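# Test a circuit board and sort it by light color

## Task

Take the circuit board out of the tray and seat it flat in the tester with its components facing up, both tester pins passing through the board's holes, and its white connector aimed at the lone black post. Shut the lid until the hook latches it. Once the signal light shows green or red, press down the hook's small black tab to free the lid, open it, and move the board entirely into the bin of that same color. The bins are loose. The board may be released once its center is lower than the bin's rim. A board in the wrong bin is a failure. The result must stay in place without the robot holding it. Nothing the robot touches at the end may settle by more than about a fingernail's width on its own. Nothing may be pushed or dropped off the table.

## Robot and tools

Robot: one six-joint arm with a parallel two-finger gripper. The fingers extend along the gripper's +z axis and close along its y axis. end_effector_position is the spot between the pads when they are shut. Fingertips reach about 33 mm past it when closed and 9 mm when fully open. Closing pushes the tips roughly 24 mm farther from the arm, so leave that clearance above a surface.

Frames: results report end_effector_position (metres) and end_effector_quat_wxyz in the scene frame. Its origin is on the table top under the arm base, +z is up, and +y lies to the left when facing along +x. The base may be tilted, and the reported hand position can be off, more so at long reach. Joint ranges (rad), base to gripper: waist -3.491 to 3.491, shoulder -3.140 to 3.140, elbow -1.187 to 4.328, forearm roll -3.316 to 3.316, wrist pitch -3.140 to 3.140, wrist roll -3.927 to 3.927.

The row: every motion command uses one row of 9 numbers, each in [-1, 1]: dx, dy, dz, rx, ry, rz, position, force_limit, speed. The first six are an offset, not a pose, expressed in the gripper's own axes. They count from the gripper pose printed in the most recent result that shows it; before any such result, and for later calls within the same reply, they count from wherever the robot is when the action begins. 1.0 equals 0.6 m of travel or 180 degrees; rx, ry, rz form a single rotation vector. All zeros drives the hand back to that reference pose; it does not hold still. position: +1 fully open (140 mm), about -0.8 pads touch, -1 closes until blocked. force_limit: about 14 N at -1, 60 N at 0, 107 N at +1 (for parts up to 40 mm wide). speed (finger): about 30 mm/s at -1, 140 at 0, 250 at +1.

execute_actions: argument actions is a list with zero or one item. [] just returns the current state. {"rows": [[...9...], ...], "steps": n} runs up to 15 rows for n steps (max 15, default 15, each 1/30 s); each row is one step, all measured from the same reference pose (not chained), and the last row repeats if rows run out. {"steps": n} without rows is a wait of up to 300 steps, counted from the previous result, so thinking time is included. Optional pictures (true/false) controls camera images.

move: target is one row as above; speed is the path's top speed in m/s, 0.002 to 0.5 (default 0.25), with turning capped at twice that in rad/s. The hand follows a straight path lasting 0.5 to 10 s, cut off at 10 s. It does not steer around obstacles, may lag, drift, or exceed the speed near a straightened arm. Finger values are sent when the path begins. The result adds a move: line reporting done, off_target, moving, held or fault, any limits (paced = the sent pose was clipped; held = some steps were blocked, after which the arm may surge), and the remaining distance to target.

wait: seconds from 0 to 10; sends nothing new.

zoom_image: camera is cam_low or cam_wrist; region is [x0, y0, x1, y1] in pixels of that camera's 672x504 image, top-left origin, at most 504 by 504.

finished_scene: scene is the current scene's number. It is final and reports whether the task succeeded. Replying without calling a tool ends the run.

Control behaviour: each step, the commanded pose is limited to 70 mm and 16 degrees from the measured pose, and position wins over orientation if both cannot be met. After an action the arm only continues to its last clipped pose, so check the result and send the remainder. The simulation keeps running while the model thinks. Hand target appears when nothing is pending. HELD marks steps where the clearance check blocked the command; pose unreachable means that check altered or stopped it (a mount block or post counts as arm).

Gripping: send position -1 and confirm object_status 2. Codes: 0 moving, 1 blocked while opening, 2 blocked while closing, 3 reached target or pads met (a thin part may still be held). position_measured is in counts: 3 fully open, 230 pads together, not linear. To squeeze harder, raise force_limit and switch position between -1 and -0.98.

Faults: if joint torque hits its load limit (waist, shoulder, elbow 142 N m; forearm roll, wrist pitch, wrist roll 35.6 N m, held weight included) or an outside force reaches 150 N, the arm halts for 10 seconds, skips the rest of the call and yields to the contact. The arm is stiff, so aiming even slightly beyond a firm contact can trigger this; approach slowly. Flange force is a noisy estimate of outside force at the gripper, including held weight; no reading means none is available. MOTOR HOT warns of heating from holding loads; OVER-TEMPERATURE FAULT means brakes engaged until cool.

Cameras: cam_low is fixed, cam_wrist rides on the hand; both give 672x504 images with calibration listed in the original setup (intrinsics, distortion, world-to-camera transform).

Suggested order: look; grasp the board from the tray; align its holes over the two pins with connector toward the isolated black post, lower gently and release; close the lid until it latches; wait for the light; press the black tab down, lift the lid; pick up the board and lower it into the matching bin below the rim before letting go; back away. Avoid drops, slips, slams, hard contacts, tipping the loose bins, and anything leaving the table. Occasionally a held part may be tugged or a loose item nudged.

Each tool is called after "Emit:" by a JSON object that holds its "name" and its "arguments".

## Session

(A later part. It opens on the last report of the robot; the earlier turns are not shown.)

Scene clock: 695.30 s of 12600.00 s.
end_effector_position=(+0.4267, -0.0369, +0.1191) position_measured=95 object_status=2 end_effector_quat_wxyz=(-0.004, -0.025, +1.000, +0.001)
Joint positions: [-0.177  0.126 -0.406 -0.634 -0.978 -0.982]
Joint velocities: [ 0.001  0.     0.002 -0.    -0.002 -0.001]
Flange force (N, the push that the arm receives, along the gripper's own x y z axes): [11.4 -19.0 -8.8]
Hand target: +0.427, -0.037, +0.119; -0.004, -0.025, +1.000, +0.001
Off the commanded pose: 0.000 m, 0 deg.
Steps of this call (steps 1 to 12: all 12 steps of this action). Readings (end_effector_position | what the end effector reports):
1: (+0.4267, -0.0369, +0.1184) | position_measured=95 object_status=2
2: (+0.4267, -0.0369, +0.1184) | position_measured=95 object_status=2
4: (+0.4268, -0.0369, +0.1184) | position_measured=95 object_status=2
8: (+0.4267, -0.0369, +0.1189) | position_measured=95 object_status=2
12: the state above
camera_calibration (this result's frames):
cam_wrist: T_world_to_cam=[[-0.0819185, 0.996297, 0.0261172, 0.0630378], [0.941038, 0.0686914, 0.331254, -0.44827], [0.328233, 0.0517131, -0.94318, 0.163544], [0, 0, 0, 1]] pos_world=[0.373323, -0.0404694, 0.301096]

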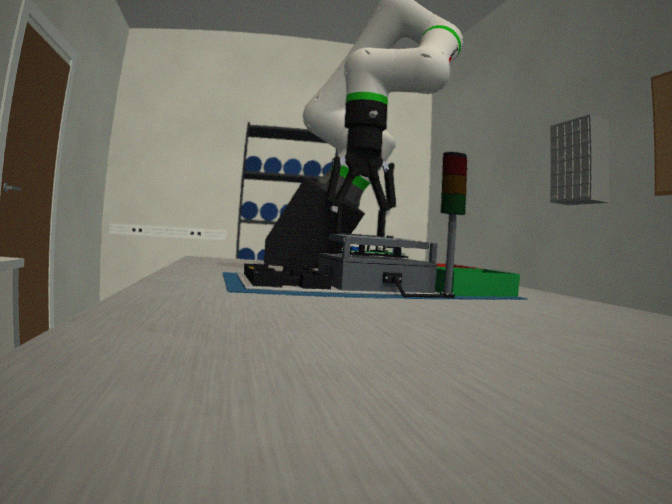

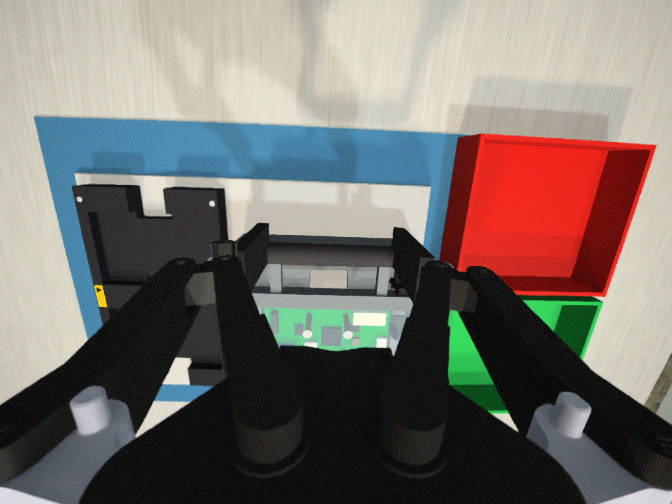

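Emit:
{"name": "execute_actions", "arguments": {"actions": [{"rows": [[0.00001,-0.00002,0.00011,0,0,0,-1,-0.6,-0.8],[0.00005,-0.00008,0.00042,0,0,0,-1,-0.6,-0.8],[0.00011,-0.00017,0.00086,0,0,0,-1,-0.6,-0.8],[0.00018,-0.00028,0.00141,0,0,0,-1,-0.6,-0.8],[0.00025,-0.0004,0.002,0,0,0,-1,-0.6,-0.8],[0.00032,-0.00052,0.00259,0,0,0,-1,-0.6,-0.8],[0.00039,-0.00063,0.00314,0,0,0,-1,-0.6,-0.8],[0.00045,-0.00072,0.00358,0,0,0,-1,-0.6,-0.8],[0.00049,-0.00078,0.00389,0,0,0,-1,-0.6,-0.8],[0.0005,-0.0008,0.004,0,0,0,-1,-0.6,-0.8]], "steps": 13}], "pictures": false}}

Emit:
{"name": "execute_actions", "arguments": {"actions": [{"rows": [[0.00001,0,0.00025,0,0,0,-1,-0.6,-0.8],[0.00002,0,0.00045,0,0,0,-1,-0.6,-0.8],[0.00004,0,0.00074,0,0,0,-1,-0.6,-0.8],[0.00007,0,0.0011,0,0,0,-1,-0.6,-0.8],[0.0001,0,0.0015,0,0,0,-1,-0.6,-0.8],[0.00013,0,0.00188,0,0,0,-1,-0.6,-0.8],[0.00016,0,0.00224,0,0,0,-1,-0.6,-0.8],[0.00018,0,0.00253,0,0,0,-1,-0.6,-0.8],[0.00019,0,0.00273,0,0,0,-1,-0.6,-0.8],[0.0002,0,0.0028,0,0,0,-1,-0.6,-0.8]], "steps": 15}], "pictures": false}}

Emit:
{"name": "execute_actions", "arguments": {"actions": [{"rows": [[0,0,-0.0001,0,0,0,-1,-0.6,-0.8],[0,0,-0.0003,0,0,0,-1,-0.6,-0.8],[0,0,-0.0005,0,0,0,-1,-0.6,-0.8],[0,0,-0.0007,0,0,0,-1,-0.6,-0.8],[0,0,-0.0009,0,0,0,-1,-0.6,-0.8],[0,0,-0.001,0,0,0,-1,-0.6,-0.8]], "steps": 11}]}}

Scene clock: 797.23 s of 12600.00 s.
end_effector_position=(+0.4265, -0.0373, +0.1168) position_measured=95 object_status=2 end_effector_quat_wxyz=(-0.004, -0.025, +1.000, +0.001)
Joint positions: [-0.176  0.13  -0.407 -0.636 -0.973 -0.979]
Joint velocities: [ 0.     0.003 -0.002 -0.003  0.003  0.002]
Flange force (N, the push that the arm receives, along the gripper's own x y z axes): [11.2 -5.6 -23.1]
Hand target: +0.426, -0.037, +0.117; -0.004, -0.025, +1.000, +0.001
Off the commanded pose: 0.000 m, 0 deg.
Steps of this call (steps 1 to 90: nothing new was sent; then 98.50 s passed at rest; steps 91 to 103: all 13 steps of this action). Readings (end_effector_position | what the end effector reports):
91: (+0.4267, -0.0369, +0.1192) | position_measured=95 object_status=2
92: (+0.4267, -0.0369, +0.1192) | position_measured=95 object_status=2
94: (+0.4267, -0.0369, +0.1191) | position_measured=95 object_status=2
98: (+0.4266, -0.0371, +0.1178) | position_measured=95 object_status=2
103: the state above

Scene clock: 797.73 s of 12600.00 s.
end_effector_position=(+0.4264, -0.0373, +0.1152) position_measured=95 object_status=2 end_effector_quat_wxyz=(-0.004, -0.025, +1.000, +0.001)
Joint positions: [-0.174  0.133 -0.408 -0.638 -0.969 -0.978]
Joint velocities: [ 0.001  0.001 -0.002  0.001  0.001  0.   ]
Flange force (N, the push that the arm receives, along the gripper's own x y z axes): [8.5 -5.5 -24.0]
Hand target: +0.426, -0.037, +0.115; -0.004, -0.025, +1.000, +0.001
Off the commanded pose: 0.000 m, 0 deg.
Steps of this call (steps 1 to 15: all 15 steps of this action). Readings (end_effector_position | what the end effector reports):
1: (+0.4265, -0.0373, +0.1168) | position_measured=95 object_status=2
2: (+0.4265, -0.0373, +0.1167) | position_measured=95 object_status=2
4: (+0.4265, -0.0373, +0.1165) | position_measured=95 object_status=2
8: (+0.4265, -0.0373, +0.1158) | position_measured=95 object_status=2
15: the state above

Scene clock: 798.10 s of 12600.00 s.
end_effector_position=(+0.4263, -0.0373, +0.1156) position_measured=95 object_status=2 end_effector_quat_wxyz=(-0.004, -0.025, +1.000, +0.001)
Joint positions: [-0.174  0.132 -0.408 -0.637 -0.97  -0.978]
Joint velocities: [-0.002 -0.001  0.002  0.001 -0.003 -0.003]
Flange force (N, the push that the arm receives, along the gripper's own x y z axes): [2.8 -7.3 -18.0]
Hand target: +0.426, -0.037, +0.116; -0.004, -0.025, +1.000, +0.001
Off the commanded pose: 0.000 m, 0 deg.
Steps of this call (steps 1 to 11: all 11 steps of this action). Readings (end_effector_position | what the end effector reports):
1: (+0.4264, -0.0373, +0.1152) | position_measured=95 object_status=2
2: (+0.4264, -0.0373, +0.1152) | position_measured=95 object_status=2
4: (+0.4264, -0.0373, +0.1152) | position_measured=95 object_status=2
8: (+0.4264, -0.0373, +0.1154) | position_measured=95 object_status=2
11: the state above
camera_calibration (this result's frames):
cam_wrist: T_world_to_cam=[[-0.0820757, 0.996282, 0.0261953, 0.0635514], [0.940961, 0.0688035, 0.331449, -0.446737], [0.328414, 0.0518527, -0.94311, 0.160336], [0, 0, 0, 1]] pos_world=[0.372921, -0.0408919, 0.297619]

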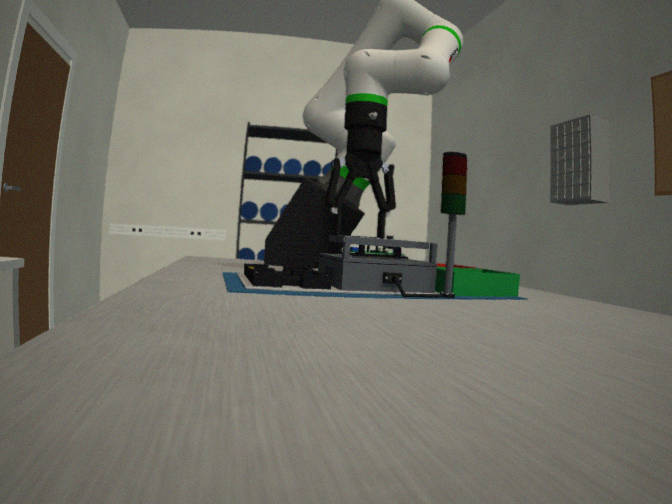

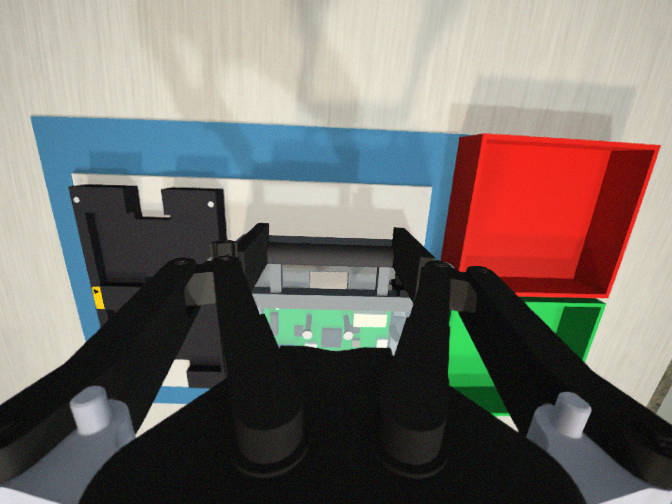

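Emit:
{"name": "zoom_image", "arguments": {"camera": "cam_low", "region": [322, 222, 382, 262]}}

Emit:
{"name": "zoom_image", "arguments": {"camera": "cam_low", "region": [370, 222, 430, 262]}}

Emit:
{"name": "zoom_image", "arguments": {"camera": "cam_wrist", "region": [365, 250, 425, 310]}}

Region (322, 222, 382, 262) of cam_low's 672x504 image, scaled by 8.400, with more detail than that image has.

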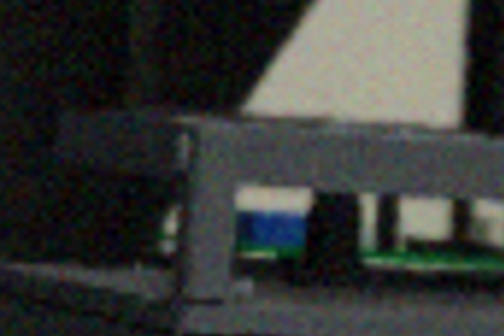

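Region (370, 222, 430, 262) of cam_low's 672x504 image, scaled by 8.400, with more detail than that image has.

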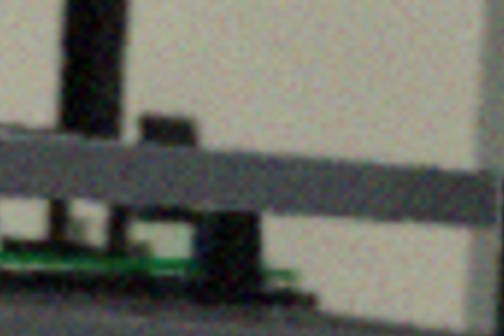

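Region (365, 250, 425, 310) of cam_wrist's 672x504 image, scaled by 8.400, with more detail than that image has.

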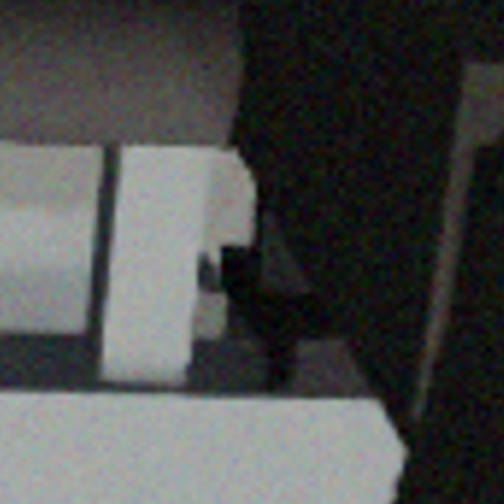

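Emit:
{"name": "execute_actions", "arguments": {"actions": [{"rows": [[0,0,-0.0002,0,0,0,-1,-0.6,-0.8],[0,0,0,0,0,0,-1,-0.6,-0.8],[0,-0.00003,0.0003,0,0,0,-1,-0.6,-0.8],[0,-0.00005,0.00065,0,0,0,-1,-0.6,-0.8],[0,-0.00008,0.001,0,0,0,-1,-0.6,-0.8],[0,-0.0001,0.0014,0,0,0,-1,-0.6,-0.8],[0,-0.00012,0.00175,0,0,0,-1,-0.6,-0.8],[0,-0.00014,0.00205,0,0,0,-1,-0.6,-0.8],[0,-0.00015,0.00226,0,0,0,-1,-0.6,-0.8],[0,-0.00015,0.00237,0,0,0,-1,-0.6,-0.8]], "steps": 15}], "pictures": false}}

Emit:
{"name": "execute_actions", "arguments": {"actions": [{"rows": [[0,0,-0.0001,0,0,0,-1,-0.6,-0.8],[0,0,-0.0003,0,0,0,-1,-0.6,-0.8],[0,0,-0.0005,0,0,0,-1,-0.6,-0.8],[0,0,-0.0007,0,0,0,-1,-0.6,-0.8],[0,0,-0.0009,0,0,0,-1,-0.6,-0.8],[0,0,-0.001,0,0,0,-1,-0.6,-0.8]], "steps": 11}]}}

Scene clock: 835.87 s of 12600.00 s.
end_effector_position=(+0.4264, -0.0374, +0.1142) position_measured=95 object_status=2 end_effector_quat_wxyz=(-0.004, -0.025, +1.000, +0.001)
Joint positions: [-0.173  0.134 -0.408 -0.638 -0.967 -0.977]
Joint velocities: [ 0.001  0.001 -0.001  0.     0.     0.   ]
Flange force (N, the push that the arm receives, along the gripper's own x y z axes): [7.2 -1.7 -23.7]
Hand target: +0.426, -0.037, +0.114; -0.004, -0.025, +1.000, +0.001
Off the commanded pose: 0.000 m, 0 deg.
Steps of this call (steps 1 to 90: nothing new was sent; then 34.27 s passed at rest; steps 91 to 105: all 15 steps of this action). Readings (end_effector_position | what the end effector reports):
91: (+0.4264, -0.0373, +0.1158) | position_measured=95 object_status=2
92: (+0.4264, -0.0373, +0.1158) | position_measured=95 object_status=2
94: (+0.4264, -0.0373, +0.1158) | position_measured=95 object_status=2
98: (+0.4264, -0.0373, +0.1151) | position_measured=95 object_status=2
105: the state above

Scene clock: 836.23 s of 12600.00 s.
end_effector_position=(+0.4263, -0.0373, +0.1146) position_measured=95 object_status=2 end_effector_quat_wxyz=(-0.004, -0.025, +1.000, +0.001)
Joint positions: [-0.174  0.134 -0.408 -0.638 -0.968 -0.977]
Joint velocities: [-0.002 -0.002 -0.003  0.002 -0.002 -0.003]
Flange force (N, the push that the arm receives, along the gripper's own x y z axes): [-0.3 -10.4 11.5]
Hand target: +0.426, -0.037, +0.115; -0.004, -0.025, +1.000, +0.001
Off the commanded pose: 0.000 m, 0 deg.
Steps of this call (steps 1 to 11: all 11 steps of this action). Readings (end_effector_position | what the end effector reports):
1: (+0.4264, -0.0374, +0.1142) | position_measured=95 object_status=2
2: (+0.4264, -0.0374, +0.1142) | position_measured=95 object_status=2
4: (+0.4264, -0.0374, +0.1142) | position_measured=95 object_status=2
8: (+0.4264, -0.0373, +0.1145) | position_measured=95 object_status=2
11: the state above
camera_calibration (this result's frames):
cam_wrist: T_world_to_cam=[[-0.0820578, 0.996282, 0.0262288, 0.0636401], [0.940948, 0.0687731, 0.331493, -0.446353], [0.328457, 0.0518815, -0.943093, 0.159376], [0, 0, 0, 1]] pos_world=[0.372869, -0.0409751, 0.296601]

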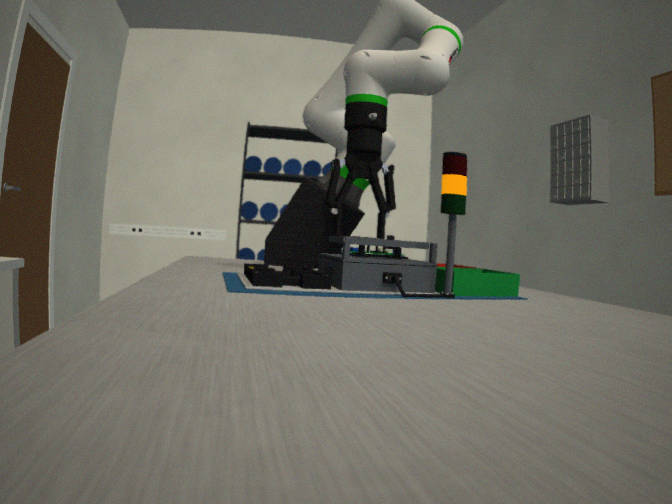

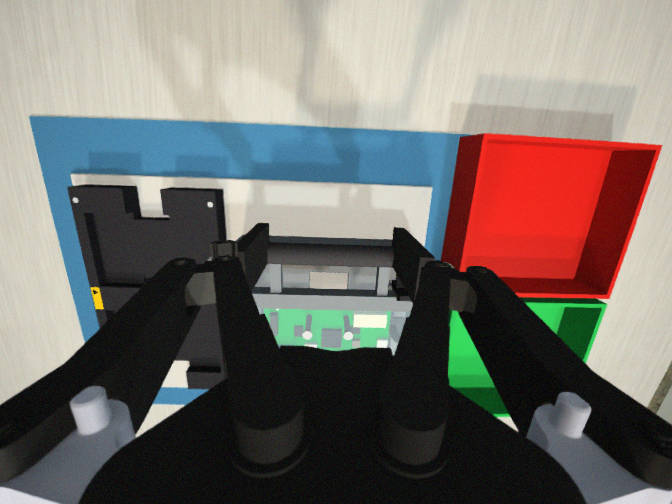

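Emit:
{"name": "execute_actions", "arguments": {"actions": []}}

Scene clock: 879.43 s of 12600.00 s.
end_effector_position=(+0.4264, -0.0374, +0.1148) position_measured=95 object_status=2 end_effector_quat_wxyz=(-0.004, -0.025, +1.000, +0.001)
Joint positions: [-0.174  0.133 -0.408 -0.638 -0.968 -0.977]
Joint velocities: [-0.001 -0.    -0.001  0.001  0.    -0.   ]
Flange force (N, the push that the arm receives, along the gripper's own x y z axes): [-3.3 -15.1 34.9]
Hand target: +0.426, -0.037, +0.115; -0.004, -0.025, +1.000, +0.001
Off the commanded pose: 0.000 m, 0 deg.
Steps of this call (steps 1 to 510: nothing new was sent; then 26.20 s passed at rest). Readings (end_effector_position | what the end effector reports):
1: (+0.4263, -0.0374, +0.1146) | position_measured=95 object_status=2
2: (+0.4263, -0.0374, +0.1147) | position_measured=95 object_status=2
4: (+0.4263, -0.0374, +0.1147) | position_measured=95 object_status=2
8: (+0.4263, -0.0374, +0.1148) | position_measured=95 object_status=2
510: the state above
camera_calibration (this result's frames):
cam_wrist: T_world_to_cam=[[-0.0820562, 0.996283, 0.0261953, 0.0636545], [0.940942, 0.0687819, 0.331507, -0.446494], [0.328473, 0.0518505, -0.943089, 0.159558], [0, 0, 0, 1]] pos_world=[0.372938, -0.0409803, 0.296826]

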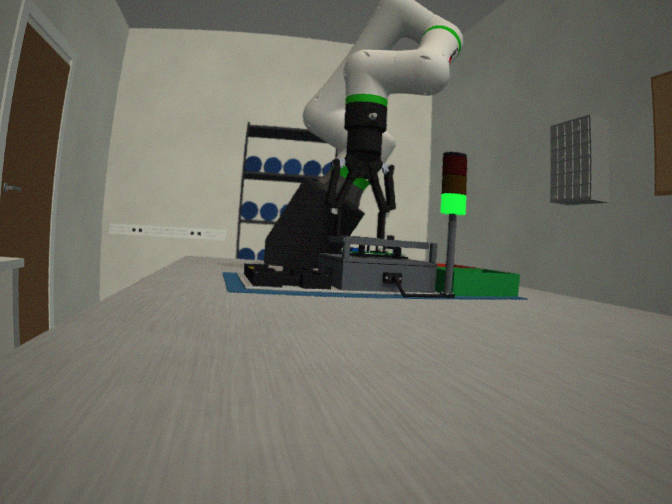

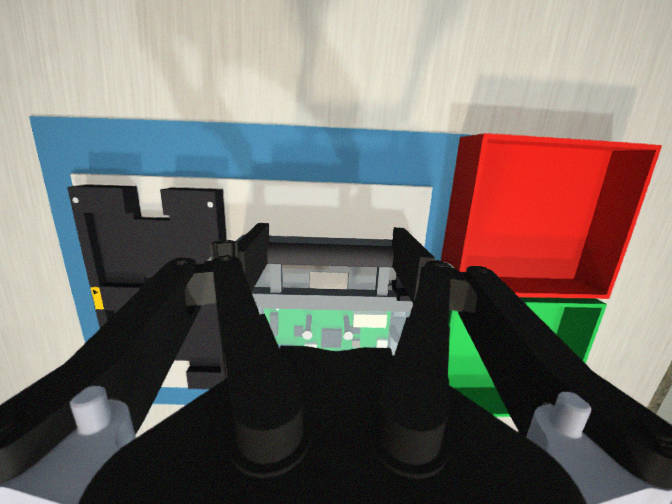

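Emit:
{"name": "execute_actions", "arguments": {"actions": [{"rows":[[0,0,0.0003,0,0,0,-1,-0.6,-0.8],[0,0,0.0005,0,0,0,-1,-0.6,-0.8],[0,0,0.0005,0,0,0,-1,-0.6,-0.8],[0,0,0.0005,0,0,0,0.55,-0.6,0.6]],"steps":9}], "pictures": false}}

Emit:
{"name": "execute_actions", "arguments": {"actions": [{"rows":[[-0.0006,0,0,0.0001,-0.0002,0,0.55,-0.6,0.6],[-0.002,0,0,0.0001,-0.0005,0,0.55,-0.6,0.6],[-0.004,0,0,0.0003,-0.001,0,0.55,-0.6,0.6],[-0.006,0,0.0002,0.0004,-0.0015,0,0.55,-0.6,0.6],[-0.008,0,0.0008,0.0006,-0.002,0,0.55,-0.6,0.6],[-0.0094,0,0.0017,0.0007,-0.0023,0,0.55,-0.6,0.6],[-0.01,0,0.0028,0.0007,-0.0025,0,0.55,-0.6,0.6],[-0.01,0,0.004,0.0007,-0.0025,0,0.55,-0.6,0.6],[-0.0098,0,0.0052,0.0007,-0.0025,0,0.55,-0.6,0.6],[-0.0093,0,0.0064,0.0007,-0.0025,0,0.55,-0.6,0.6],[-0.0088,0,0.0076,0.0007,-0.0025,0,0.55,-0.6,0.6],[-0.0082,0,0.0088,0.0007,-0.0025,0,0.55,-0.6,0.6],[-0.0077,0,0.0099,0.0007,-0.0025,0,0.55,-0.6,0.6],[-0.0072,0,0.0109,0.0007,-0.0025,0,0.55,-0.6,0.6],[-0.007,0,0.0115,0.0007,-0.0025,0,0.55,-0.6,0.6]],"steps":15}], "pictures": false}}

Emit:
{"name": "execute_actions", "arguments": {"actions": [{"steps":7}], "pictures": true}}

Emit:
{"name": "execute_actions", "arguments": {"actions": [{"rows":[[0,0,-0.0008,0,0,0,0.55,-0.6,0.6],[0,0,-0.0029,0,0,0,0.55,-0.6,0.6],[0,0,-0.0061,0,0,0,0.55,-0.6,0.6],[0,0,-0.0099,0,0,0,0.55,-0.6,0.6],[0,0,-0.0141,0,0,0,0.55,-0.6,0.6],[0,0,-0.0183,0,0,0,0.55,-0.6,0.6],[0,0,-0.0221,0,0,0,0.55,-0.6,0.6],[0,0,-0.0253,0,0,0,0.55,-0.6,0.6],[0,0,-0.0274,0,0,0,0.55,-0.6,0.6],[0,0,-0.0282,0,0,0,0.55,-0.6,0.6]],"steps":15}], "pictures": true}}

Scene clock: 999.73 s of 12600.00 s.
end_effector_position=(+0.4266, -0.0374, +0.1148) position_measured=59 object_status=0 end_effector_quat_wxyz=(-0.004, -0.025, +1.000, +0.001)
Joint positions: [-0.174  0.134 -0.408 -0.638 -0.968 -0.977]
Joint velocities: [ 0.001  0.004 -0.    -0.004  0.002  0.   ]
Flange force (N, the push that the arm receives, along the gripper's own x y z axes): [-4.3 -4.5 0.9]
Hand target: +0.426, -0.037, +0.115; -0.004, -0.025, +1.000, +0.001
Off the commanded pose: 0.000 m, 0 deg.
Steps of this call (steps 1 to 90: nothing new was sent; then 117.00 s passed at rest; steps 91 to 99: all 9 steps of this action). Readings (end_effector_position | what the end effector reports):
91: (+0.4264, -0.0374, +0.1148) | position_measured=95 object_status=2
92: (+0.4264, -0.0374, +0.1148) | position_measured=95 object_status=2
94: (+0.4264, -0.0374, +0.1148) | position_measured=95 object_status=0
98: (+0.4266, -0.0374, +0.1149) | position_measured=60 object_status=0
99: the state above

Scene clock: 1000.23 s of 12600.00 s.
end_effector_position=(+0.4313, -0.0371, +0.1092) position_measured=59 object_status=3 end_effector_quat_wxyz=(-0.000, -0.025, +1.000, -0.000)
Joint positions: [-0.165  0.144 -0.405 -0.645 -0.949 -0.976]
Joint velocities: [ 0.017  0.02  -0.023 -0.022  0.047  0.02 ]
Flange force (N, the push that the arm receives, along the gripper's own x y z axes): [0.3 1.2 -6.2]
Hand target: +0.431, -0.037, +0.108; -0.000, -0.025, +1.000, -0.000
Off the commanded pose: 0.001 m, 0 deg.
Steps of this call (steps 1 to 15: all 15 steps of this action). Readings (end_effector_position | what the end effector reports):
1: (+0.4266, -0.0374, +0.1148) | position_measured=59 object_status=0
2: (+0.4267, -0.0374, +0.1148) | position_measured=59 object_status=0
4: (+0.4279, -0.0373, +0.1148) | position_measured=59 object_status=0
8: (+0.4316, -0.0371, +0.1137) | position_measured=59 object_status=3
15: the state above

Scene clock: 1000.47 s of 12600.00 s.
end_effector_position=(+0.4308, -0.0371, +0.1079) position_measured=59 object_status=3 end_effector_quat_wxyz=(-0.000, -0.025, +1.000, -0.000)
Joint positions: [-0.164  0.146 -0.407 -0.646 -0.946 -0.975]
Joint velocities: [ 0.001  0.    -0.002  0.001  0.001  0.   ]
Flange force (N, the push that the arm receives, along the gripper's own x y z axes): [3.2 -3.8 -8.5]
Hand target: +0.431, -0.037, +0.108; -0.000, -0.025, +1.000, -0.000
Off the commanded pose: 0.000 m, 0 deg.
Steps of this call (steps 1 to 7: nothing new was sent). Readings (end_effector_position | what the end effector reports):
1: (+0.4311, -0.0371, +0.1086) | position_measured=59 object_status=3
2: (+0.4309, -0.0371, +0.1083) | position_measured=59 object_status=3
4: (+0.4308, -0.0371, +0.1080) | position_measured=59 object_status=3
7: the state above
camera_calibration (this result's frames):
cam_wrist: T_world_to_cam=[[-0.0823778, 0.996321, 0.0236244, 0.0643713], [0.938112, 0.06952, 0.339282, -0.447973], [0.336391, 0.0501116, -0.940388, 0.147825], [0, 0, 0, 1]] pos_world=[0.375825, -0.0403991, 0.289481]

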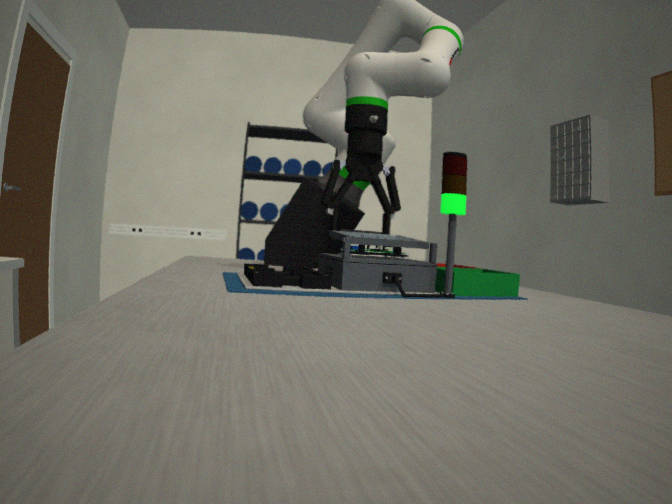

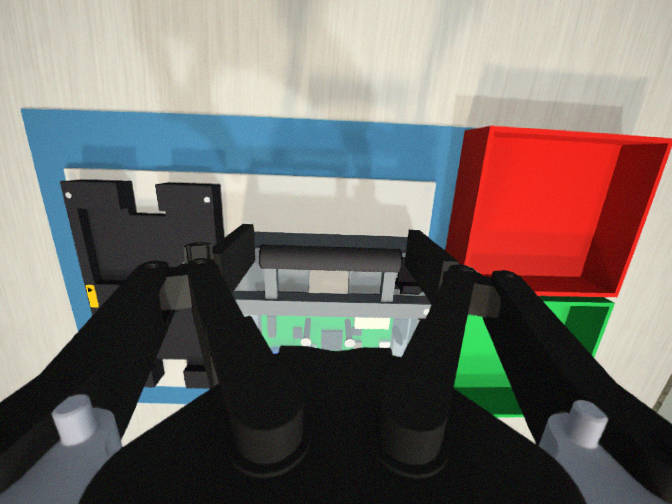

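Scene clock: 1000.97 s of 12600.00 s.
end_effector_position=(+0.4308, -0.0372, +0.1247) position_measured=59 object_status=3 end_effector_quat_wxyz=(-0.000, -0.025, +1.000, -0.000)
Joint positions: [-0.183  0.118 -0.4   -0.631 -0.983 -0.985]
Joint velocities: [-0.005 -0.005  0.002  0.003 -0.007 -0.002]
Flange force (N, the push that the arm receives, along the gripper's own x y z axes): [-1.4 0.2 -1.9]
Hand target: +0.431, -0.037, +0.125; -0.000, -0.025, +1.000, -0.000
Off the commanded pose: 0.000 m, 0 deg.
Steps of this call (steps 1 to 15: all 15 steps of this action). Readings (end_effector_position | what the end effector reports):
1: (+0.4308, -0.0371, +0.1079) | position_measured=59 object_status=3
2: (+0.4308, -0.0371, +0.1080) | position_measured=59 object_status=3
4: (+0.4308, -0.0371, +0.1096) | position_measured=59 object_status=3
8: (+0.4308, -0.0372, +0.1175) | position_measured=59 object_status=3
15: the state above
camera_calibration (this result's frames):
cam_wrist: T_world_to_cam=[[-0.0822687, 0.996331, 0.0235694, 0.0639857], [0.938132, 0.0694379, 0.339244, -0.453632], [0.336363, 0.0500204, -0.940403, 0.163576], [0, 0, 0, 1]] pos_world=[0.37581, -0.0404339, 0.306211]

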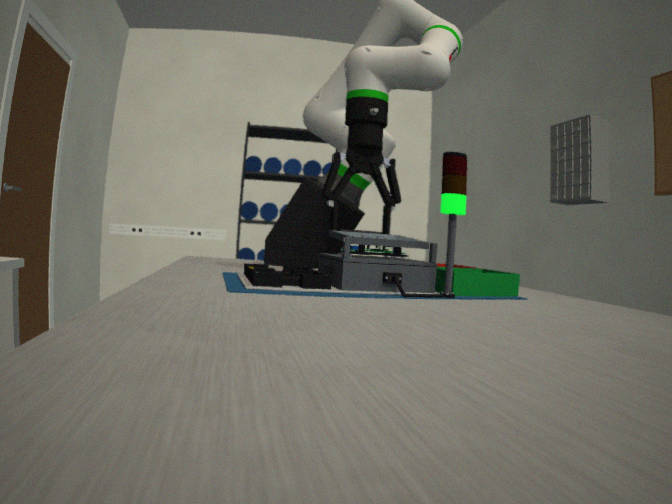

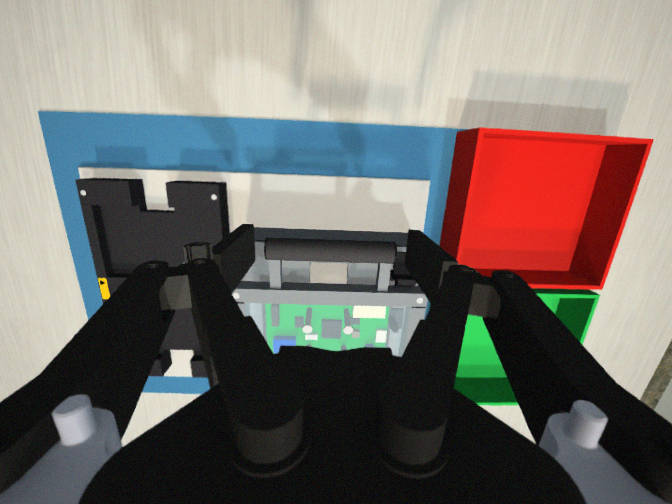

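Emit:
{"name": "zoom_image", "arguments": {"camera": "cam_wrist", "region": [230, 200, 440, 320]}}

Region (230, 200, 440, 320) of cam_wrist's 672x504 image, scaled by 2.400, with more detail than that image has; it fills the top 288 rows of this view, and the rest is white.

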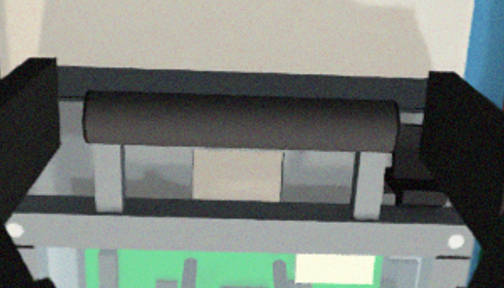

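Emit:
{"name": "zoom_image", "arguments": {"camera": "cam_low", "region": [310, 190, 450, 290]}}

Emit:
{"name": "zoom_image", "arguments": {"camera": "cam_wrist", "region": [250, 225, 310, 275]}}

Emit:
{"name": "zoom_image", "arguments": {"camera": "cam_wrist", "region": [360, 225, 420, 275]}}

Region (310, 190, 450, 290) of cam_low's 672x504 image, scaled by 3.600, with more detail than that image has; it fills the top 360 rows of this view, and the rest is white.

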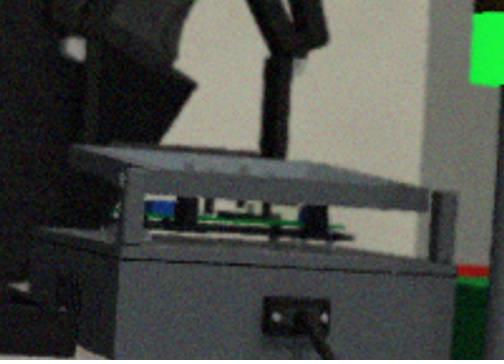

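Region (250, 225, 310, 275) of cam_wrist's 672x504 image, scaled by 8.400, with more detail than that image has.

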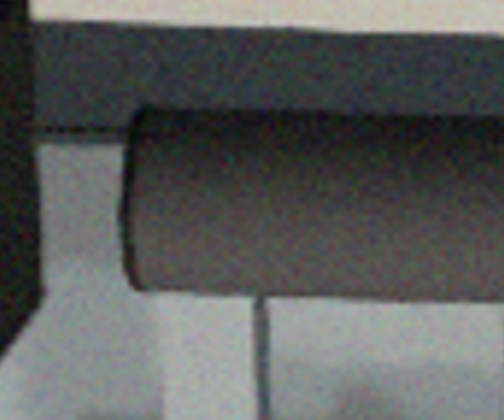

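Region (360, 225, 420, 275) of cam_wrist's 672x504 image, scaled by 8.400, with more detail than that image has.

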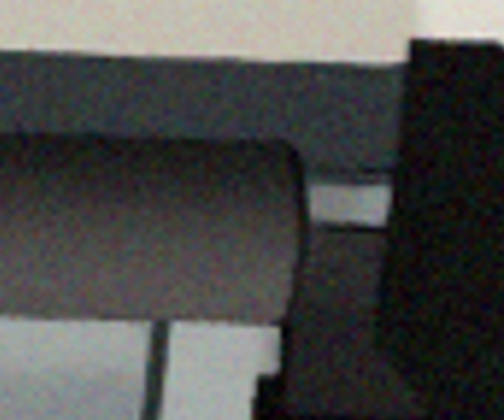

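Emit:
{"name": "execute_actions", "arguments": {"actions": [{"rows":[[0,0,0,0,0,0,-1,-0.9,-0.5]],"steps":13}], "pictures": false}}

Emit:
{"name": "execute_actions", "arguments": {"actions": [{"rows":[[-0.00012,0,-0.00171,0,0,0,-1,-0.9,-0.5],[-0.0005,-0.00001,-0.00651,0,0,0,-1,-0.9,-0.5],[-0.00125,-0.00001,-0.01388,0,0,0,-1,-0.9,-0.5],[-0.00249,-0.00002,-0.0233,0,0,0,-1,-0.9,-0.5],[-0.00433,-0.00002,-0.03423,0,0,0,-1,-0.9,-0.5],[-0.00685,-0.00003,-0.04618,0,0,0,-1,-0.9,-0.5],[-0.01008,-0.00004,-0.05863,0,0,0,-1,-0.9,-0.5],[-0.01396,-0.00005,-0.07113,0,0,0,-1,-0.9,-0.5],[-0.01835,-0.00006,-0.08323,0,0,0,-1,-0.9,-0.5],[-0.02303,-0.00007,-0.0945,0,0,0,-1,-0.9,-0.5],[-0.02771,-0.00008,-0.10456,0,0,0,-1,-0.9,-0.5],[-0.03202,-0.00009,-0.11302,0,0,0,-1,-0.9,-0.5],[-0.03558,-0.0001,-0.11952,0,0,0,-1,-0.9,-0.5],[-0.03798,-0.0001,-0.12369,0,0,0,-1,-0.9,-0.5],[-0.03885,-0.0001,-0.12517,0,0,0,-1,-0.9,-0.5]],"steps":15}], "pictures": false}}

Emit:
{"name": "execute_actions", "arguments": {"actions": [{"steps":6}], "pictures": false}}

Emit:
{"name": "execute_actions", "arguments": {"actions": [{"rows":[[-0.00082,0,-0.00151,0,0,0,-1,-0.9,-0.5],[-0.00316,-0.00001,-0.00572,0,0,0,-1,-0.9,-0.5],[-0.0069,-0.00001,-0.01211,0,0,0,-1,-0.9,-0.5],[-0.01192,-0.00002,-0.02017,0,0,0,-1,-0.9,-0.5],[-0.01813,-0.00004,-0.02936,0,0,0,-1,-0.9,-0.5],[-0.02538,-0.00005,-0.03918,0,0,0,-1,-0.9,-0.5],[-0.03349,-0.00006,-0.04917,0,0,0,-1,-0.9,-0.5],[-0.0422,-0.00008,-0.05893,0,0,0,-1,-0.9,-0.5],[-0.05121,-0.00009,-0.06812,0,0,0,-1,-0.9,-0.5],[-0.06015,-0.0001,-0.07643,0,0,0,-1,-0.9,-0.5],[-0.06858,-0.00012,-0.08364,0,0,0,-1,-0.9,-0.5],[-0.07601,-0.00013,-0.08955,0,0,0,-1,-0.9,-0.5],[-0.08195,-0.00013,-0.09398,0,0,0,-1,-0.9,-0.5],[-0.08586,-0.00014,-0.09679,0,0,0,-1,-0.9,-0.5],[-0.08727,-0.00014,-0.09777,0,0,0,-1,-0.9,-0.5]],"steps":15}], "pictures": false}}

Emit:
{"name": "execute_actions", "arguments": {"actions": [{"steps":6}], "pictures": false}}

Emit:
{"name": "execute_actions", "arguments": {"actions": [{"rows":[[-0.00137,0,-0.00103,0,0,0,-1,-0.9,-0.5],[-0.00525,-0.00001,-0.00389,0,0,0,-1,-0.9,-0.5],[-0.0113,-0.00002,-0.00816,0,0,0,-1,-0.9,-0.5],[-0.01922,-0.00003,-0.01341,0,0,0,-1,-0.9,-0.5],[-0.02868,-0.00004,-0.01919,0,0,0,-1,-0.9,-0.5],[-0.03936,-0.00006,-0.02512,0,0,0,-1,-0.9,-0.5],[-0.05088,-0.00007,-0.03085,0,0,0,-1,-0.9,-0.5],[-0.06286,-0.00009,-0.03612,0,0,0,-1,-0.9,-0.5],[-0.07487,-0.0001,-0.04074,0,0,0,-1,-0.9,-0.5],[-0.08645,-0.00012,-0.0446,0,0,0,-1,-0.9,-0.5],[-0.0971,-0.00013,-0.04767,0,0,0,-1,-0.9,-0.5],[-0.10632,-0.00014,-0.04996,0,0,0,-1,-0.9,-0.5],[-0.11356,-0.00015,-0.05154,0,0,0,-1,-0.9,-0.5],[-0.11828,-0.00016,-0.05247,0,0,0,-1,-0.9,-0.5],[-0.11997,-0.00016,-0.05278,0,0,0,-1,-0.9,-0.5]],"steps":15}], "pictures": false}}

Emit:
{"name": "execute_actions", "arguments": {"actions": [{"steps":6}], "pictures": false}}

Emit:
{"name": "execute_actions", "arguments": {"actions": [{"rows":[[-0.00177,0,-0.0004,0,0,0,-1,-0.9,-0.5],[-0.00676,-0.00001,-0.00145,0,0,0,-1,-0.9,-0.5],[-0.01447,-0.00002,-0.0029,0,0,0,-1,-0.9,-0.5],[-0.0244,-0.00003,-0.00445,0,0,0,-1,-0.9,-0.5],[-0.03605,-0.00004,-0.00581,0,0,0,-1,-0.9,-0.5],[-0.04891,-0.00006,-0.00675,0,0,0,-1,-0.9,-0.5],[-0.0625,-0.00007,-0.00709,0,0,0,-1,-0.9,-0.5],[-0.07632,-0.00009,-0.00674,0,0,0,-1,-0.9,-0.5],[-0.08987,-0.0001,-0.00572,0,0,0,-1,-0.9,-0.5],[-0.10267,-0.00012,-0.00413,0,0,0,-1,-0.9,-0.5],[-0.11423,-0.00013,-0.00218,0,0,0,-1,-0.9,-0.5],[-0.12407,-0.00014,-0.00013,0,0,0,-1,-0.9,-0.5],[-0.1317,-0.00015,0.00171,0,0,0,-1,-0.9,-0.5],[-0.13663,-0.00016,0.00302,0,0,0,-1,-0.9,-0.5],[-0.13838,-0.00016,0.0035,0,0,0,-1,-0.9,-0.5]],"steps":15}], "pictures": false}}

Emit:
{"name": "execute_actions", "arguments": {"actions": [{"steps":7}], "pictures": false}}

Emit:
{"name": "execute_actions", "arguments": {"actions": [{"rows":[[0,0,0,0,0,0,0.55,-0.9,0.6]],"steps":6}], "pictures": false}}

Emit:
{"name": "move", "arguments": {"target": [0.1863,0.0017,0.004,0,0,0.1944,0.55,-0.9,0.6], "speed": 0.5}}

Scene clock: 1121.40 s of 12600.00 s.
end_effector_position=(+0.4308, -0.0372, +0.1248) position_measured=93 object_status=0 end_effector_quat_wxyz=(-0.000, -0.025, +1.000, -0.000)
Joint positions: [-0.183  0.118 -0.4   -0.631 -0.984 -0.985]
Joint velocities: [-0.     0.001  0.001  0.002  0.001  0.   ]
Flange force (N, the push that the arm receives, along the gripper's own x y z axes): [-1.7 -2.7 -1.0]
Hand target: +0.431, -0.037, +0.125; -0.000, -0.025, +1.000, -0.000
Off the commanded pose: 0.000 m, 0 deg.
Steps of this call (steps 1 to 90: nothing new was sent; then 117.00 s passed at rest; steps 91 to 103: all 13 steps of this action). Readings (end_effector_position | what the end effector reports):
91: (+0.4308, -0.0372, +0.1249) | position_measured=59 object_status=0
92: (+0.4308, -0.0372, +0.1249) | position_measured=62 object_status=0
94: (+0.4308, -0.0372, +0.1249) | position_measured=72 object_status=0
98: (+0.4308, -0.0372, +0.1248) | position_measured=90 object_status=0
103: the state above

Scene clock: 1121.90 s of 12600.00 s.
end_effector_position=(+0.4491, -0.0368, +0.1900) position_measured=93 object_status=2 end_effector_quat_wxyz=(+0.000, -0.025, +1.000, -0.001)
Joint positions: [-0.246  0.056 -0.311 -0.581 -1.138 -1.03 ]
Joint velocities: [-0.122 -0.046  0.294  0.08  -0.344 -0.096]
Flange force (N, the push that the arm receives, along the gripper's own x y z axes): [15.2 13.2 -10.4]
Hand target: +0.454, -0.036, +0.200; +0.000, -0.025, +1.000, -0.001
Off the commanded pose: 0.011 m, 0 deg.
Steps of this call (steps 1 to 15: all 15 steps of this action). Readings (end_effector_position | what the end effector reports):
1: (+0.4308, -0.0372, +0.1247) | position_measured=93 object_status=2
2: (+0.4308, -0.0372, +0.1249) | position_measured=93 object_status=2
4: (+0.4311, -0.0372, +0.1285) | position_measured=93 object_status=2
8: (+0.4340, -0.0372, +0.1465) | position_measured=93 object_status=2
15: the state above

Scene clock: 1122.10 s of 12600.00 s.
end_effector_position=(+0.4538, -0.0365, +0.1994) position_measured=93 object_status=2 end_effector_quat_wxyz=(+0.000, -0.025, +1.000, -0.001)
Joint positions: [-0.255  0.054 -0.29  -0.576 -1.162 -1.037]
Joint velocities: [-0.004 -0.001  0.008  0.002 -0.01  -0.002]
Flange force (N, the push that the arm receives, along the gripper's own x y z axes): [2.5 7.6 -0.9]
Hand target: +0.454, -0.036, +0.200; +0.000, -0.025, +1.000, -0.001
Off the commanded pose: 0.001 m, 0 deg.
Steps of this call (steps 1 to 6: nothing new was sent). Readings (end_effector_position | what the end effector reports):
1: (+0.4512, -0.0367, +0.1941) | position_measured=93 object_status=2
2: (+0.4526, -0.0366, +0.1969) | position_measured=93 object_status=2
4: (+0.4536, -0.0365, +0.1990) | position_measured=93 object_status=2
6: the state above

Scene clock: 1122.60 s of 12600.00 s.
end_effector_position=(+0.4960, -0.0346, +0.2503) position_measured=93 object_status=2 end_effector_quat_wxyz=(+0.002, -0.025, +1.000, -0.002)
Joint positions: [-0.285  0.08  -0.13  -0.55  -1.287 -1.086]
Joint velocities: [-0.042  0.15   0.441  0.04  -0.273 -0.126]
Flange force (N, the push that the arm receives, along the gripper's own x y z axes): [10.1 11.6 -19.3]
Hand target: +0.506, -0.034, +0.258; +0.001, -0.025, +1.000, -0.002
Off the commanded pose: 0.013 m, 0 deg.
Steps of this call (steps 1 to 15: all 15 steps of this action). Readings (end_effector_position | what the end effector reports):
1: (+0.4539, -0.0365, +0.1995) | position_measured=93 object_status=2
2: (+0.4541, -0.0365, +0.1999) | position_measured=93 object_status=2
4: (+0.4558, -0.0364, +0.2030) | position_measured=93 object_status=2
8: (+0.4657, -0.0359, +0.2181) | position_measured=93 object_status=2
15: the state above

Scene clock: 1122.80 s of 12600.00 s.
end_effector_position=(+0.5055, -0.0341, +0.2579) position_measured=93 object_status=2 end_effector_quat_wxyz=(+0.001, -0.025, +1.000, -0.002)
Joint positions: [-0.288  0.094 -0.094 -0.547 -1.31  -1.096]
Joint velocities: [-0.002  0.004  0.012  0.001 -0.007 -0.003]
Flange force (N, the push that the arm receives, along the gripper's own x y z axes): [13.9 17.0 -8.7]
Hand target: +0.506, -0.034, +0.258; +0.001, -0.025, +1.000, -0.002
Off the commanded pose: 0.001 m, 0 deg.
Steps of this call (steps 1 to 6: nothing new was sent). Readings (end_effector_position | what the end effector reports):
1: (+0.4997, -0.0344, +0.2533) | position_measured=93 object_status=2
2: (+0.5026, -0.0343, +0.2556) | position_measured=93 object_status=2
4: (+0.5051, -0.0342, +0.2576) | position_measured=93 object_status=2
6: the state above

Scene clock: 1123.30 s of 12600.00 s.
end_effector_position=(+0.5634, -0.0313, +0.2864) position_measured=93 object_status=2 end_effector_quat_wxyz=(+0.003, -0.025, +1.000, -0.003)
Joint positions: [-0.283  0.181  0.097 -0.535 -1.391 -1.155]
Joint velocities: [ 0.042  0.284  0.512  0.023 -0.18  -0.154]
Flange force (N, the push that the arm receives, along the gripper's own x y z axes): [5.9 17.8 -27.6]
Hand target: +0.577, -0.031, +0.290; +0.002, -0.025, +1.000, -0.002
Off the commanded pose: 0.014 m, 0 deg.
Steps of this call (steps 1 to 15: all 15 steps of this action). Readings (end_effector_position | what the end effector reports):
1: (+0.5056, -0.0341, +0.2579) | position_measured=93 object_status=2
2: (+0.5059, -0.0341, +0.2582) | position_measured=93 object_status=2
4: (+0.5086, -0.0340, +0.2601) | position_measured=93 object_status=2
8: (+0.5228, -0.0333, +0.2693) | position_measured=93 object_status=2
15: the state above

Scene clock: 1123.50 s of 12600.00 s.
end_effector_position=(+0.5764, -0.0306, +0.2896) position_measured=93 object_status=2 end_effector_quat_wxyz=(+0.002, -0.025, +1.000, -0.002)
Joint positions: [-0.279  0.206  0.141 -0.533 -1.408 -1.168]
Joint velocities: [ 0.001  0.008  0.011  0.001 -0.005 -0.004]
Flange force (N, the push that the arm receives, along the gripper's own x y z axes): [6.4 17.5 -25.6]
Hand target: +0.577, -0.031, +0.290; +0.002, -0.025, +1.000, -0.002
Off the commanded pose: 0.001 m, 0 deg.
Steps of this call (steps 1 to 6: nothing new was sent). Readings (end_effector_position | what the end effector reports):
1: (+0.5683, -0.0310, +0.2877) | position_measured=93 object_status=2
2: (+0.5721, -0.0308, +0.2886) | position_measured=93 object_status=2
4: (+0.5759, -0.0306, +0.2894) | position_measured=93 object_status=2
6: the state above

Scene clock: 1124.00 s of 12600.00 s.
end_effector_position=(+0.6436, -0.0269, +0.2906) position_measured=93 object_status=2 end_effector_quat_wxyz=(+0.005, -0.025, +1.000, -0.003)
Joint positions: [-0.247  0.336  0.345 -0.525 -1.45  -1.234]
Joint velocities: [ 0.097  0.377  0.536  0.018 -0.097 -0.165]
Flange force (N, the push that the arm receives, along the gripper's own x y z axes): [-13.6 2.8 -33.8]
Hand target: +0.658, -0.026, +0.288; +0.004, -0.025, +1.000, -0.003
Off the commanded pose: 0.016 m, 0 deg.
Steps of this call (steps 1 to 15: all 15 steps of this action). Readings (end_effector_position | what the end effector reports):
1: (+0.5765, -0.0306, +0.2896) | position_measured=93 object_status=2
2: (+0.5770, -0.0306, +0.2897) | position_measured=93 object_status=2
4: (+0.5803, -0.0304, +0.2904) | position_measured=93 object_status=2
8: (+0.5975, -0.0295, +0.2928) | position_measured=93 object_status=2
15: the state above

Scene clock: 1124.23 s of 12600.00 s.
end_effector_position=(+0.6582, -0.0263, +0.2877) position_measured=93 object_status=2 end_effector_quat_wxyz=(+0.004, -0.025, +1.000, -0.003)
Joint positions: [-0.239  0.37   0.393 -0.523 -1.461 -1.248]
Joint velocities: [ 0.001  0.005  0.009 -0.001 -0.002 -0.002]
Flange force (N, the push that the arm receives, along the gripper's own x y z axes): [-11.6 3.5 -23.9]
Hand target: +0.658, -0.026, +0.288; +0.004, -0.025, +1.000, -0.003
Off the commanded pose: 0.001 m, 0 deg.
Steps of this call (steps 1 to 7: nothing new was sent). Readings (end_effector_position | what the end effector reports):
1: (+0.6489, -0.0266, +0.2896) | position_measured=93 object_status=2
2: (+0.6531, -0.0265, +0.2888) | position_measured=93 object_status=2
4: (+0.6574, -0.0263, +0.2878) | position_measured=93 object_status=2
7: the state above

Scene clock: 1124.43 s of 12600.00 s.
end_effector_position=(+0.6581, -0.0264, +0.2874) position_measured=59 object_status=0 end_effector_quat_wxyz=(+0.004, -0.025, +1.000, -0.003)
Joint positions: [-0.239  0.371  0.393 -0.523 -1.461 -1.248]
Joint velocities: [-0.     0.001 -0.002  0.001  0.     0.   ]
Flange force (N, the push that the arm receives, along the gripper's own x y z axes): [-1.8 -0.4 -3.0]
Hand target: +0.658, -0.026, +0.288; +0.004, -0.025, +1.000, -0.003
Off the commanded pose: 0.000 m, 0 deg.
Steps of this call (steps 1 to 6: all 6 steps of this action). Readings (end_effector_position | what the end effector reports):
1: (+0.6582, -0.0263, +0.2876) | position_measured=93 object_status=0
2: (+0.6582, -0.0263, +0.2875) | position_measured=93 object_status=0
4: (+0.6581, -0.0264, +0.2874) | position_measured=66 object_status=0
6: the state above

Scene clock: 1125.80 s of 12600.00 s.
end_effector_position=(+0.5464, -0.0310, +0.2845) position_measured=59 object_status=3 end_effector_quat_wxyz=(+0.004, +0.276, +0.961, -0.002)
Joint positions: [-0.289  0.148  0.045 -0.537 -1.378 -1.751]
Joint velocities: [ 0.    -0.003 -0.     0.001  0.001 -0.004]
Flange force (N, the push that the arm receives, along the gripper's own x y z axes): [0.4 -2.4 -0.4]
Hand target: +0.546, -0.031, +0.284; +0.004, +0.276, +0.961, -0.002
Off the commanded pose: 0.000 m, 0 deg.
move: done
camera_calibration (this result's frames):
cam_wrist: T_world_to_cam=[[0.504037, 0.863366, 0.0233724, -0.260868], [0.805457, -0.479653, 0.348098, -0.563807], [0.311747, -0.156629, -0.937167, 0.280774], [0, 0, 0, 1]] pos_world=[0.498079, -0.0012298, 0.465489]

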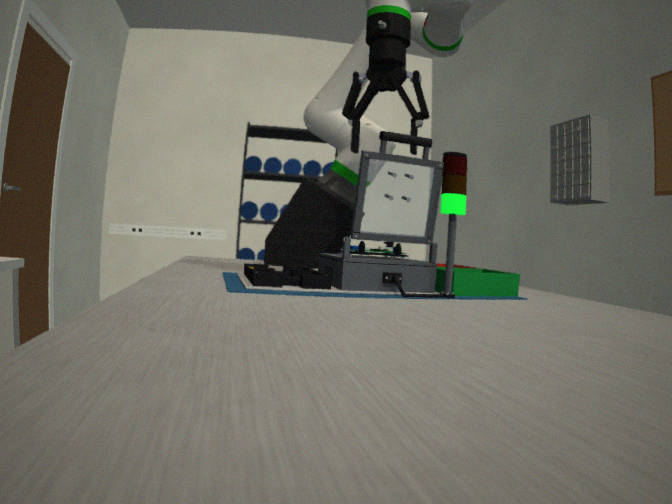

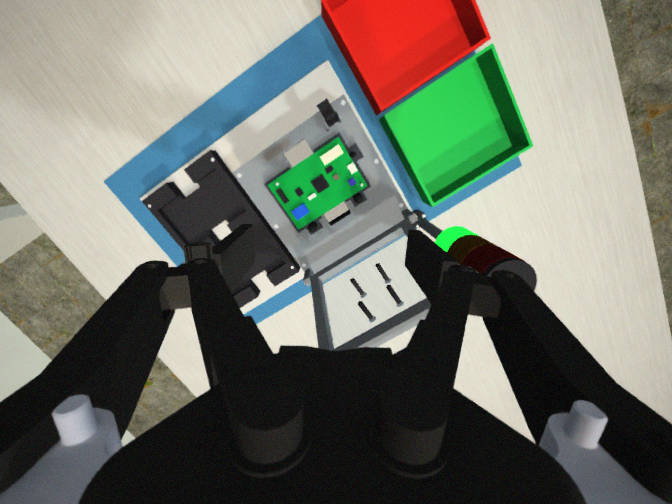

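Emit:
{"name": "zoom_image", "arguments": {"camera": "cam_wrist", "region": [370, 35, 545, 215]}}

Emit:
{"name": "zoom_image", "arguments": {"camera": "cam_wrist", "region": [230, 90, 430, 290]}}

Region (370, 35, 545, 215) of cam_wrist's 672x504 image, scaled by 2.800, with more detail than that image has; it fills the left 490 columns of this view, and the rest is white.

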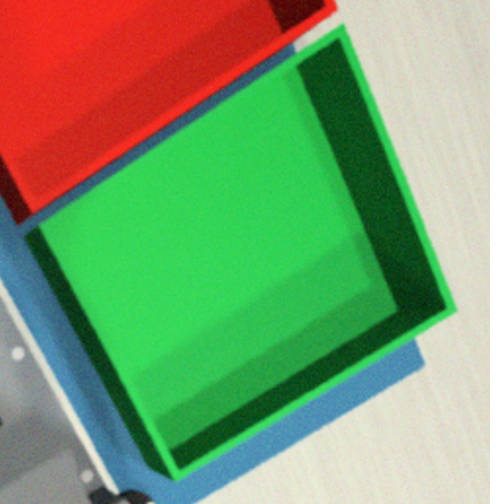

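Region (230, 90, 430, 290) of cam_wrist's 672x504 image, scaled by 2.520, with more detail than that image has.

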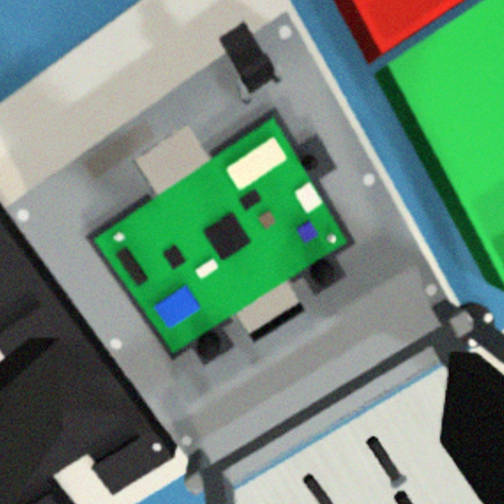

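Emit:
{"name": "execute_actions", "arguments": {"actions": []}}

Scene clock: 1245.80 s of 12600.00 s.
end_effector_position=(+0.5464, -0.0309, +0.2845) position_measured=59 object_status=3 end_effector_quat_wxyz=(+0.004, +0.276, +0.961, -0.002)
Joint positions: [-0.289  0.147  0.045 -0.537 -1.378 -1.751]
Joint velocities: [ 0.001  0.    -0.002  0.     0.    -0.   ]
Flange force (N, the push that the arm receives, along the gripper's own x y z axes): [-6.1 0.3 -2.3]
Hand target: +0.546, -0.031, +0.284; +0.004, +0.276, +0.961, -0.002
Off the commanded pose: 0.000 m, 0 deg.
Steps of this call (steps 1 to 90: nothing new was sent; then 117.00 s passed at rest). Readings (end_effector_position | what the end effector reports):
1: (+0.5464, -0.0310, +0.2845) | position_measured=59 object_status=3
2: (+0.5464, -0.0309, +0.2845) | position_measured=59 object_status=3
4: (+0.5464, -0.0309, +0.2845) | position_measured=59 object_status=3
8: (+0.5464, -0.0309, +0.2845) | position_measured=59 object_status=3
90: the state above
camera_calibration (this result's frames):
cam_wrist: T_world_to_cam=[[0.504069, 0.863349, 0.0232935, -0.260903], [0.805449, -0.479656, 0.348111, -0.563738], [0.311714, -0.15671, -0.937164, 0.280797], [0, 0, 0, 1]] pos_world=[0.498047, -0.00114695, 0.465474]

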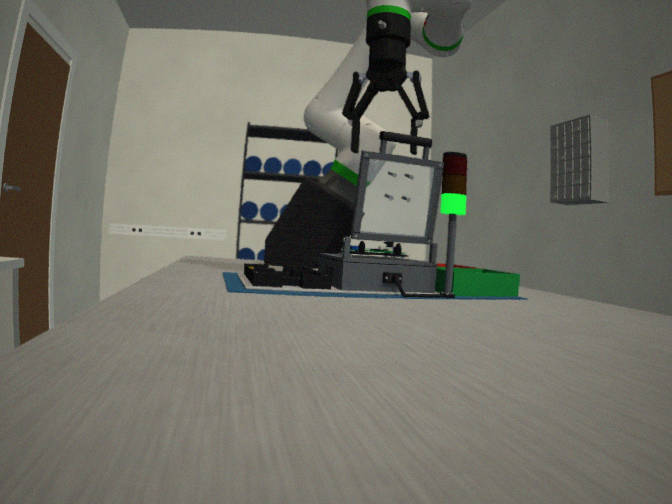

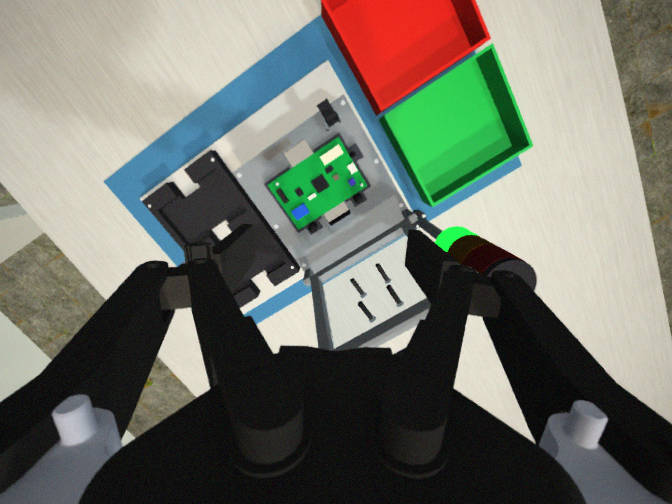

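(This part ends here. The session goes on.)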